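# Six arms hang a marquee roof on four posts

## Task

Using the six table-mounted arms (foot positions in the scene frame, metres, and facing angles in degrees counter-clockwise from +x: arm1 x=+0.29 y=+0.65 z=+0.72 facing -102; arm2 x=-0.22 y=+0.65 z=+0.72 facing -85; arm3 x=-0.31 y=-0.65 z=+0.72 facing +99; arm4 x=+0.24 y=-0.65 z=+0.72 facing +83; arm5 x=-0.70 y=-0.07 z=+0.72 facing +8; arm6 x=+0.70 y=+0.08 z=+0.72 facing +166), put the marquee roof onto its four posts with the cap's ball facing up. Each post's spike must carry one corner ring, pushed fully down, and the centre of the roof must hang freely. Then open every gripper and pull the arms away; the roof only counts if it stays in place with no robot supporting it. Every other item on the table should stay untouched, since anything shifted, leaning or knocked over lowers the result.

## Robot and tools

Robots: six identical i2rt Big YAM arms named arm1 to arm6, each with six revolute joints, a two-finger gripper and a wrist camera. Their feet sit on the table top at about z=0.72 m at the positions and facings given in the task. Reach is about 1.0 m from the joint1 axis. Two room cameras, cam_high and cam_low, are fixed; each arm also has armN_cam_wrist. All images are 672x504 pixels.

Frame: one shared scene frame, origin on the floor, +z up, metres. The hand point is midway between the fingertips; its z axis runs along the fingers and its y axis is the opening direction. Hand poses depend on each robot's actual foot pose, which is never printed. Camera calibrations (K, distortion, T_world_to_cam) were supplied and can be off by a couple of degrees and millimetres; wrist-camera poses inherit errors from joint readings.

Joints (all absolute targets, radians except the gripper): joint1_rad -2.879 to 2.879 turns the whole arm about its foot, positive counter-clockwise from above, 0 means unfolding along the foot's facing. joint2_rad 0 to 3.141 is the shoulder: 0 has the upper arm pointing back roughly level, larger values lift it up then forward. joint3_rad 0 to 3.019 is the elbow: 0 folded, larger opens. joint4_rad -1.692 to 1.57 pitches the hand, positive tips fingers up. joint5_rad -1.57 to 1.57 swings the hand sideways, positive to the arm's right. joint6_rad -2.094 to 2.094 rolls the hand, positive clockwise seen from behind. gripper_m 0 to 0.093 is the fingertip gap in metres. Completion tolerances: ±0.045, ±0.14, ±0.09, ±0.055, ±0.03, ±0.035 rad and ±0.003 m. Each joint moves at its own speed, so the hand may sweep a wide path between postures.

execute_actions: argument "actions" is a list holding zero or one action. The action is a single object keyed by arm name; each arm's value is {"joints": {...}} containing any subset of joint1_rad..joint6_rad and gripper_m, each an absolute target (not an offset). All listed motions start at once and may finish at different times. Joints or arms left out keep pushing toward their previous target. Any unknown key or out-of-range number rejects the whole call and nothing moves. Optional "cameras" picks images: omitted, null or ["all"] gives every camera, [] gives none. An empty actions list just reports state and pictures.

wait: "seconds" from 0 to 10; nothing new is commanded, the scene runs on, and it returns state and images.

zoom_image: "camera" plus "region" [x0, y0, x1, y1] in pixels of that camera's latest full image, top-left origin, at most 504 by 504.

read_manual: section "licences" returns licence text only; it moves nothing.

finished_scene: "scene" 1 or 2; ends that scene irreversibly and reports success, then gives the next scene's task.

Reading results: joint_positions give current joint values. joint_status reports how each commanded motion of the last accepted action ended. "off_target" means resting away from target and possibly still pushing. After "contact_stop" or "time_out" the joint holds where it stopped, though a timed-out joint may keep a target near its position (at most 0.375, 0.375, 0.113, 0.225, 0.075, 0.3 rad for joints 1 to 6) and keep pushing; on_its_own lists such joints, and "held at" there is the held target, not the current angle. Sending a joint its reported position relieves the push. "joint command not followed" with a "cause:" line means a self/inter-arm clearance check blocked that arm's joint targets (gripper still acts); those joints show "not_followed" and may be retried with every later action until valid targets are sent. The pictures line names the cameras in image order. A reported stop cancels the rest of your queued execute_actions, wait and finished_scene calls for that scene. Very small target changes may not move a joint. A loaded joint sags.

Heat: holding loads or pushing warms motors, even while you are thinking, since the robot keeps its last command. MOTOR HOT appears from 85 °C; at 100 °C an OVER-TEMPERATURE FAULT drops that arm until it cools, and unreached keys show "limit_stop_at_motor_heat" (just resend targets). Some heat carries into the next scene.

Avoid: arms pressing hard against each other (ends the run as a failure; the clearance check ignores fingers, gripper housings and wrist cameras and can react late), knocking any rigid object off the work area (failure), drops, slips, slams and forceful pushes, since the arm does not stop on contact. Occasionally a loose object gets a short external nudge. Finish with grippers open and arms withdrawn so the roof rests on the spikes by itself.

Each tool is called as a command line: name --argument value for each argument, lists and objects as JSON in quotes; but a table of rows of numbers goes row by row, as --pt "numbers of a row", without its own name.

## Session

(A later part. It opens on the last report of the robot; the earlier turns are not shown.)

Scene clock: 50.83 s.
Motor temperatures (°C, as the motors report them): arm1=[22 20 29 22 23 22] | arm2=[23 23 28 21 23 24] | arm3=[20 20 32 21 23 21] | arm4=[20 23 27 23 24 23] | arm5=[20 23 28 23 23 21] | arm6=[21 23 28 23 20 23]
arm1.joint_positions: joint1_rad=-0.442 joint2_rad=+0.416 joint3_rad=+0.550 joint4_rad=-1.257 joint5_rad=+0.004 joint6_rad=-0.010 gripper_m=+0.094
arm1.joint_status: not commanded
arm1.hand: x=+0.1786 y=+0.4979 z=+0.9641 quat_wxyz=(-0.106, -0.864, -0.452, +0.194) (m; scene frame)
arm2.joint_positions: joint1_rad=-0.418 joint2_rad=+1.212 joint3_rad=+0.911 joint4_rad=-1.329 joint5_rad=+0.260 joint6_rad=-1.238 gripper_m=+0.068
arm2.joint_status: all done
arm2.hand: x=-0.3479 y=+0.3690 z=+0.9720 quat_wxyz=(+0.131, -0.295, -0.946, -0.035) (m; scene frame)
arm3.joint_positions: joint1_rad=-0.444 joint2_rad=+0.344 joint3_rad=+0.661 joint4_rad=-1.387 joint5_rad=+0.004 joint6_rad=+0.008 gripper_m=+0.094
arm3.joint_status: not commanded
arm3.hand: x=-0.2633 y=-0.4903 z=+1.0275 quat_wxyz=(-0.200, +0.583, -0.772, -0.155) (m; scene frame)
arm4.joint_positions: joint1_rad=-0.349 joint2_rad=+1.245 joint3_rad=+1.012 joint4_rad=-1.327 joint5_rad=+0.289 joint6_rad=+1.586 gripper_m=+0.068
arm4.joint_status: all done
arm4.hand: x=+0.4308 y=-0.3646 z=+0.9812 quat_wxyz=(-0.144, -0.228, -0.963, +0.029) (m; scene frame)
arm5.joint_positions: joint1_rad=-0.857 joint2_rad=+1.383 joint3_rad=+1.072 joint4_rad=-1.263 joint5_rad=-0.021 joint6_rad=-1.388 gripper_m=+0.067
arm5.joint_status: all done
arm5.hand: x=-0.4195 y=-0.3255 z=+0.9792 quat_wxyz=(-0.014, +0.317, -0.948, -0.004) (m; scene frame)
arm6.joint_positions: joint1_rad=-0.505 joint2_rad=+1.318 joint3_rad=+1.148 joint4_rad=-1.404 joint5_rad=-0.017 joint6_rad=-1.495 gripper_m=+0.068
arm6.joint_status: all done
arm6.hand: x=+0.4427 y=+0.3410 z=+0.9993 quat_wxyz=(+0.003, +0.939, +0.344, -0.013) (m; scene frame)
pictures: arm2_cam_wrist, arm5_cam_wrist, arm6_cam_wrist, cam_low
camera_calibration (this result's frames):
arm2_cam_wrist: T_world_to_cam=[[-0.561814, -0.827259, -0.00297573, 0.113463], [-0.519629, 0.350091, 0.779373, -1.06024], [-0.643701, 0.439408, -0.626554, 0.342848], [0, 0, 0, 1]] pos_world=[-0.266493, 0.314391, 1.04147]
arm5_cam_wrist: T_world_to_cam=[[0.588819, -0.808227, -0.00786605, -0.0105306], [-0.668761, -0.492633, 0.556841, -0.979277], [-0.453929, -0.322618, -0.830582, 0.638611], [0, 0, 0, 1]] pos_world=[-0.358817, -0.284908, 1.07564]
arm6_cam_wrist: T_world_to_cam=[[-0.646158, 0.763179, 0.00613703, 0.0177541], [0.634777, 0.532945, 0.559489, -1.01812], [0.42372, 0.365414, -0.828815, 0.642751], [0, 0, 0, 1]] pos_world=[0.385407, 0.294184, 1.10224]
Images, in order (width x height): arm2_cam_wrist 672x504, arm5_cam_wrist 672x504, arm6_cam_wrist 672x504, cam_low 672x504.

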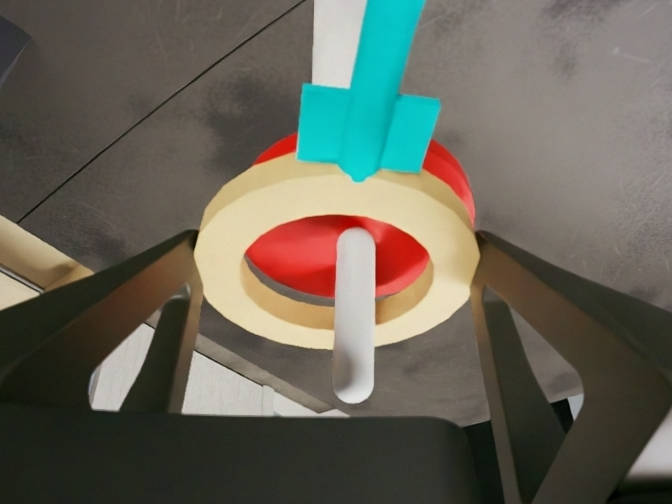

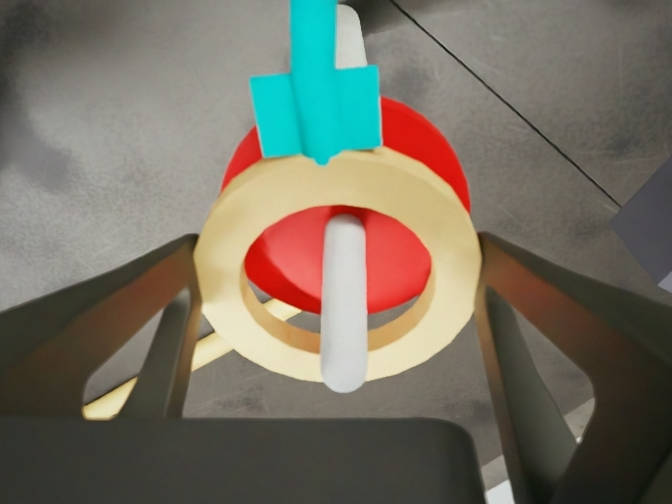

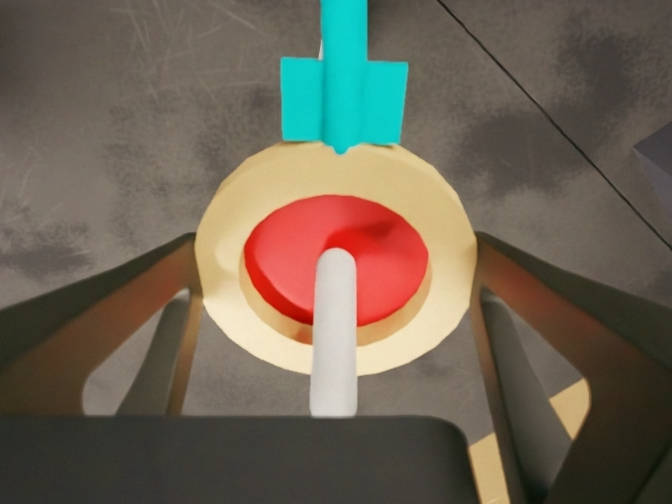

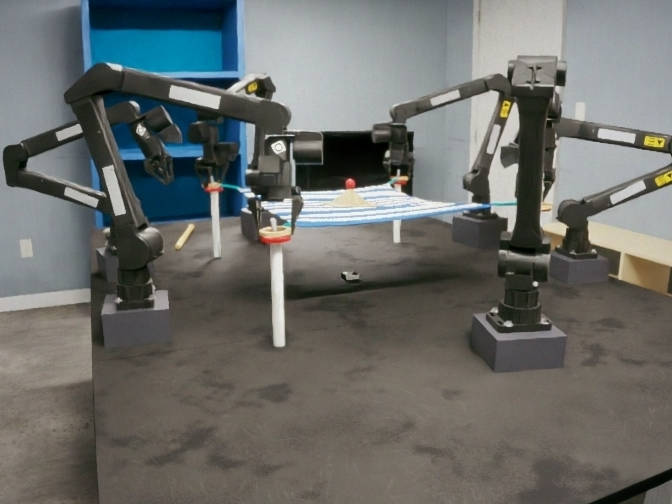

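A few mm lower, then release and lift.

execute_actions --actions '[{"arm2":{"joints":{"joint3_rad":0.89,"joint4_rad":-1.28}},"arm4":{"joints":{"joint3_rad":0.98,"joint4_rad":-1.29}},"arm5":{"joints":{"joint1_rad":-0.83,"joint3_rad":1.04,"joint4_rad":-1.22}},"arm6":{"joints":{"joint3_rad":1.13,"joint4_rad":-1.37}}}]' --cameras '[]'

execute_actions --actions '[{"arm2":{"joints":{"gripper_m":0.093}},"arm4":{"joints":{"gripper_m":0.093}},"arm5":{"joints":{"gripper_m":0.093}},"arm6":{"joints":{"gripper_m":0.093}}}]' --cameras '["arm2_cam_wrist","arm4_cam_wrist","arm5_cam_wrist","arm6_cam_wrist"]'

Scene clock: 52.63 s.
Motor temperatures (°C, as the motors report them): arm1=[22 20 29 22 23 22] | arm2=[23 23 28 21 23 24] | arm3=[20 20 32 21 23 21] | arm4=[20 23 27 23 24 23] | arm5=[20 23 28 23 23 21] | arm6=[21 23 28 23 20 23]
arm1.joint_positions: joint1_rad=-0.442 joint2_rad=+0.416 joint3_rad=+0.550 joint4_rad=-1.257 joint5_rad=+0.004 joint6_rad=-0.010 gripper_m=+0.094
arm1.joint_status: not commanded
arm1.hand: x=+0.1786 y=+0.4979 z=+0.9641 quat_wxyz=(-0.106, -0.864, -0.452, +0.194) (m; scene frame)
arm2.joint_positions: joint1_rad=-0.418 joint2_rad=+1.212 joint3_rad=+0.890 joint4_rad=-1.293 joint5_rad=+0.260 joint6_rad=-1.238 gripper_m=+0.068
arm2.joint_status: all done
arm2.hand: x=-0.3482 y=+0.3681 z=+0.9642 quat_wxyz=(+0.131, -0.296, -0.946, -0.028) (m; scene frame)
arm3.joint_positions: joint1_rad=-0.444 joint2_rad=+0.344 joint3_rad=+0.661 joint4_rad=-1.387 joint5_rad=+0.004 joint6_rad=+0.008 gripper_m=+0.094
arm3.joint_status: not commanded
arm3.hand: x=-0.2633 y=-0.4903 z=+1.0275 quat_wxyz=(-0.200, +0.583, -0.772, -0.155) (m; scene frame)
arm4.joint_positions: joint1_rad=-0.349 joint2_rad=+1.245 joint3_rad=+1.000 joint4_rad=-1.305 joint5_rad=+0.291 joint6_rad=+1.586 gripper_m=+0.068
arm4.joint_status: all done
arm4.hand: x=+0.4317 y=-0.3638 z=+0.9767 quat_wxyz=(-0.146, -0.228, -0.962, +0.024) (m; scene frame)
arm5.joint_positions: joint1_rad=-0.823 joint2_rad=+1.383 joint3_rad=+1.057 joint4_rad=-1.230 joint5_rad=-0.018 joint6_rad=-1.389 gripper_m=+0.067
arm5.joint_status: all done
arm5.hand: x=-0.4092 y=-0.3175 z=+0.9736 quat_wxyz=(-0.017, +0.334, -0.943, +0.004) (m; scene frame)
arm6.joint_positions: joint1_rad=-0.505 joint2_rad=+1.316 joint3_rad=+1.145 joint4_rad=-1.394 joint5_rad=-0.017 joint6_rad=-1.495 gripper_m=+0.068
arm6.joint_status: all done
arm6.hand: x=+0.4416 y=+0.3421 z=+0.9991 quat_wxyz=(-0.001, +0.939, +0.344, -0.015) (m; scene frame)
pictures: none
No camera images: the call's "cameras" was empty. Leave "cameras" out to get every camera's image.

Scene clock: 53.23 s.
Motor temperatures (°C, as the motors report them): arm1=[22 20 29 22 23 22] | arm2=[23 23 28 21 23 24] | arm3=[20 20 32 21 23 21] | arm4=[20 23 27 23 24 23] | arm5=[20 23 28 23 23 21] | arm6=[21 23 28 23 20 23]
arm1.joint_positions: joint1_rad=-0.442 joint2_rad=+0.416 joint3_rad=+0.550 joint4_rad=-1.257 joint5_rad=+0.004 joint6_rad=-0.010 gripper_m=+0.094
arm1.joint_status: not commanded
arm1.hand: x=+0.1786 y=+0.4979 z=+0.9641 quat_wxyz=(-0.106, -0.864, -0.452, +0.194) (m; scene frame)
arm2.joint_positions: joint1_rad=-0.418 joint2_rad=+1.212 joint3_rad=+0.888 joint4_rad=-1.293 joint5_rad=+0.261 joint6_rad=-1.238 gripper_m=+0.093
arm2.joint_status: all done
arm2.hand: x=-0.3483 y=+0.3684 z=+0.9638 quat_wxyz=(+0.131, -0.296, -0.946, -0.028) (m; scene frame)
arm3.joint_positions: joint1_rad=-0.444 joint2_rad=+0.344 joint3_rad=+0.661 joint4_rad=-1.387 joint5_rad=+0.004 joint6_rad=+0.008 gripper_m=+0.094
arm3.joint_status: not commanded
arm3.hand: x=-0.2633 y=-0.4903 z=+1.0275 quat_wxyz=(-0.200, +0.583, -0.772, -0.155) (m; scene frame)
arm4.joint_positions: joint1_rad=-0.349 joint2_rad=+1.245 joint3_rad=+0.996 joint4_rad=-1.305 joint5_rad=+0.297 joint6_rad=+1.586 gripper_m=+0.093
arm4.joint_status: all done
arm4.hand: x=+0.4322 y=-0.3651 z=+0.9759 quat_wxyz=(-0.149, -0.228, -0.962, +0.026) (m; scene frame)
arm5.joint_positions: joint1_rad=-0.823 joint2_rad=+1.383 joint3_rad=+1.051 joint4_rad=-1.230 joint5_rad=-0.005 joint6_rad=-1.393 gripper_m=+0.093
arm5.joint_status: all done
arm5.hand: x=-0.4125 y=-0.3180 z=+0.9713 quat_wxyz=(-0.010, +0.335, -0.942, +0.005) (m; scene frame)
arm6.joint_positions: joint1_rad=-0.507 joint2_rad=+1.316 joint3_rad=+1.133 joint4_rad=-1.382 joint5_rad=-0.003 joint6_rad=-1.495 gripper_m=+0.093
arm6.joint_status: all done
arm6.hand: x=+0.4442 y=+0.3434 z=+0.9945 quat_wxyz=(-0.004, +0.939, +0.343, -0.009) (m; scene frame)
pictures: arm2_cam_wrist, arm4_cam_wrist, arm5_cam_wrist, arm6_cam_wrist
camera_calibration (this result's frames):
arm2_cam_wrist: T_world_to_cam=[[-0.561413, -0.827467, 0.0107002, 0.0997986], [-0.515917, 0.360086, 0.777282, -1.05423], [-0.647028, 0.430856, -0.629061, 0.342139], [0, 0, 0, 1]] pos_world=[-0.266491, 0.31478, 1.03359]
arm4_cam_wrist: T_world_to_cam=[[-0.440318, -0.89777, -0.0113599, -0.127906], [-0.850607, 0.41307, 0.325332, 0.204878], [-0.287381, 0.152912, -0.945532, 1.22691], [0, 0, 0, 1]] pos_world=[0.470541, -0.387068, 1.09197]
arm5_cam_wrist: T_world_to_cam=[[0.619604, -0.784885, 0.00680003, -0.00272319], [-0.648419, -0.506955, 0.567935, -0.973449], [-0.442316, -0.356304, -0.823045, 0.62448], [0, 0, 0, 1]] pos_world=[-0.353298, -0.273127, 1.06685]
arm6_cam_wrist: T_world_to_cam=[[-0.645147, 0.763885, 0.0162766, 0.00608831], [0.633593, 0.522958, 0.570154, -1.02428], [0.42702, 0.378145, -0.821377, 0.624009], [0, 0, 0, 1]] pos_world=[0.386441, 0.29504, 1.09645]
Images, in order (width x height): arm2_cam_wrist 672x504, arm4_cam_wrist 672x504, arm5_cam_wrist 672x504, arm6_cam_wrist 672x504.

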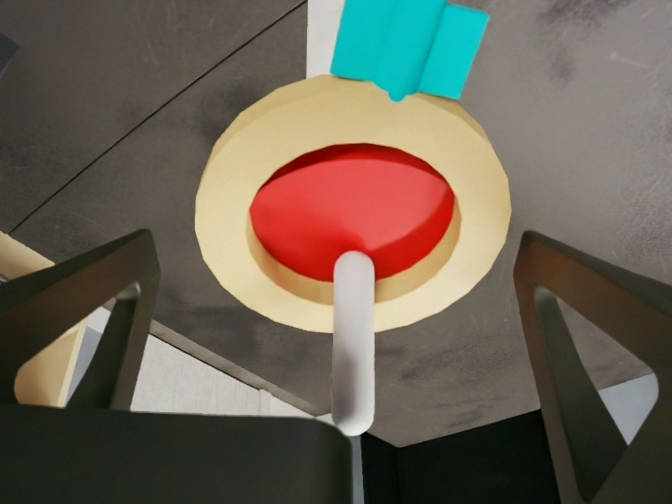

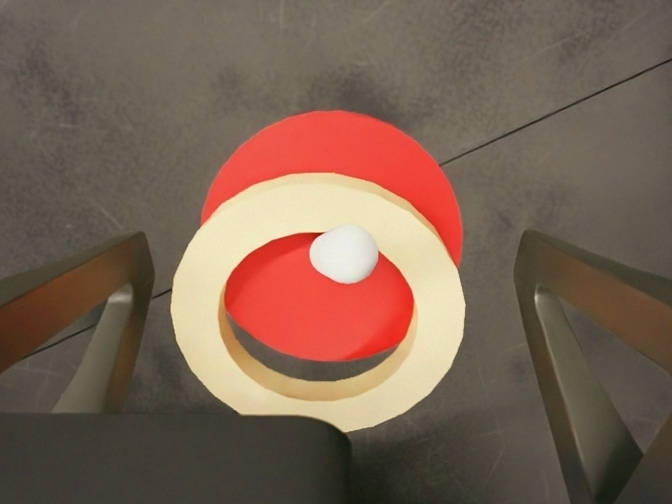

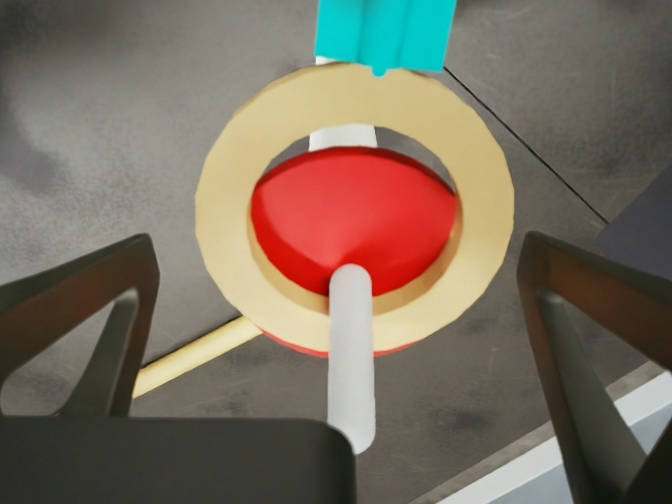

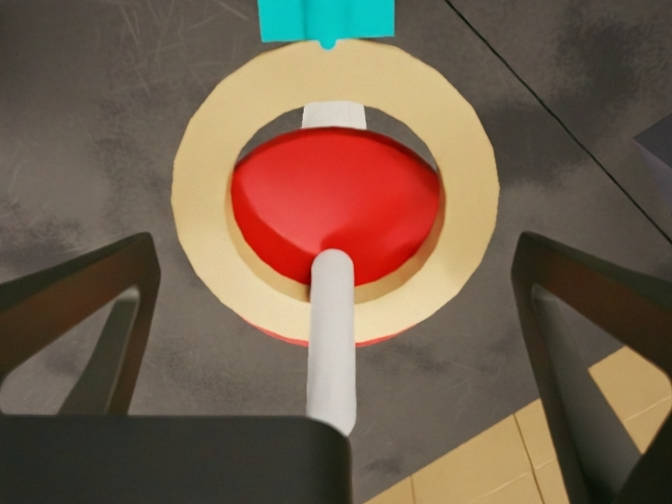

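execute_actions --actions '[{"arm2":{"joints":{"joint2_rad":0.5}},"arm4":{"joints":{"joint2_rad":0.55}},"arm5":{"joints":{"joint2_rad":0.65}},"arm6":{"joints":{"joint2_rad":0.6}}}]' --cameras '["cam_high","cam_low"]'

zoom_image --camera "cam_low" --region '[180, 140, 580, 320]'

Scene clock: 55.53 s.
Motor temperatures (°C, as the motors report them): arm1=[22 20 29 22 23 22] | arm2=[23 23 28 21 23 24] | arm3=[20 20 32 21 23 21] | arm4=[20 23 27 23 24 23] | arm5=[20 23 28 23 23 21] | arm6=[21 23 28 23 20 23]
arm1.joint_positions: joint1_rad=-0.442 joint2_rad=+0.416 joint3_rad=+0.550 joint4_rad=-1.257 joint5_rad=+0.004 joint6_rad=-0.010 gripper_m=+0.094
arm1.joint_status: not commanded
arm1.hand: x=+0.1786 y=+0.4979 z=+0.9641 quat_wxyz=(-0.106, -0.864, -0.452, +0.194) (m; scene frame)
arm2.joint_positions: joint1_rad=-0.418 joint2_rad=+0.500 joint3_rad=+0.882 joint4_rad=-1.290 joint5_rad=+0.261 joint6_rad=-1.238 gripper_m=+0.093
arm2.joint_status: all done
arm2.hand: x=-0.3269 y=+0.4418 z=+1.1421 quat_wxyz=(+0.116, -0.324, -0.884, +0.317) (m; scene frame)
arm3.joint_positions: joint1_rad=-0.444 joint2_rad=+0.344 joint3_rad=+0.661 joint4_rad=-1.387 joint5_rad=+0.004 joint6_rad=+0.008 gripper_m=+0.094
arm3.joint_status: not commanded
arm3.hand: x=-0.2633 y=-0.4903 z=+1.0275 quat_wxyz=(-0.200, +0.583, -0.772, -0.155) (m; scene frame)
arm4.joint_positions: joint1_rad=-0.349 joint2_rad=+0.545 joint3_rad=+0.988 joint4_rad=-1.302 joint5_rad=+0.298 joint6_rad=+1.586 gripper_m=+0.093
arm4.joint_status: all done
arm4.hand: x=+0.3860 y=-0.4588 z=+1.1657 quat_wxyz=(-0.213, -0.262, -0.891, -0.304) (m; scene frame)
arm5.joint_positions: joint1_rad=-0.823 joint2_rad=+0.645 joint3_rad=+1.041 joint4_rad=-1.230 joint5_rad=-0.005 joint6_rad=-1.393 gripper_m=+0.093
arm5.joint_status: all done
arm5.hand: x=-0.4935 y=-0.2505 z=+1.2031 quat_wxyz=(-0.185, +0.312, -0.878, +0.313) (m; scene frame)
arm6.joint_positions: joint1_rad=-0.507 joint2_rad=+0.593 joint3_rad=+1.125 joint4_rad=-1.377 joint5_rad=-0.003 joint6_rad=-1.495 gripper_m=+0.093
arm6.joint_status: all done
arm6.hand: x=+0.5387 y=+0.2500 z=+1.2025 quat_wxyz=(-0.324, +0.877, +0.319, -0.154) (m; scene frame)
pictures: cam_high, cam_low
Images, in order (width x height): cam_high 672x504, cam_low 672x504.

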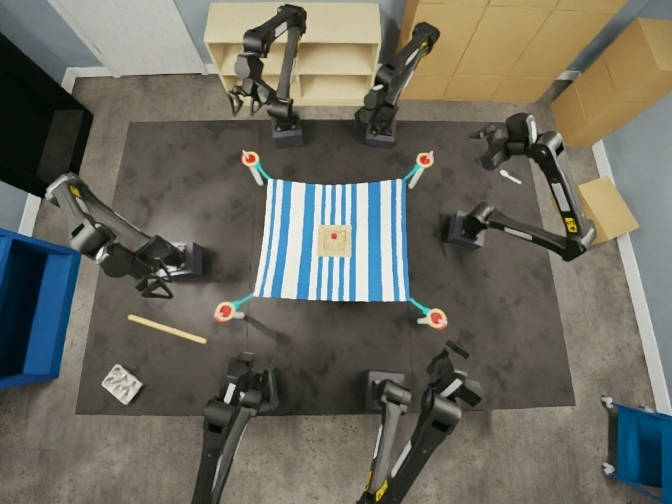

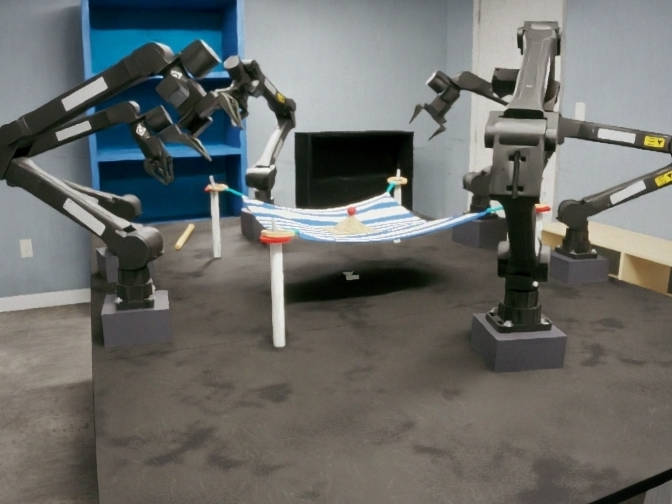

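Region (180, 140, 580, 320) of cam_low's 672x504 image, scaled by 1.260, with more detail than that image has; it fills the top 227 rows of this view, and the rest is white.

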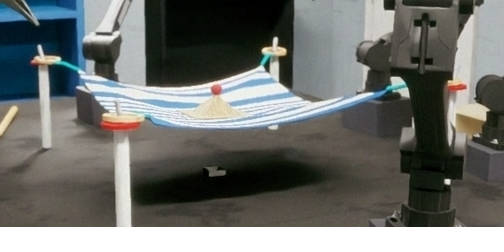

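finished_scene --scene 1

The scene is finished: the task was done.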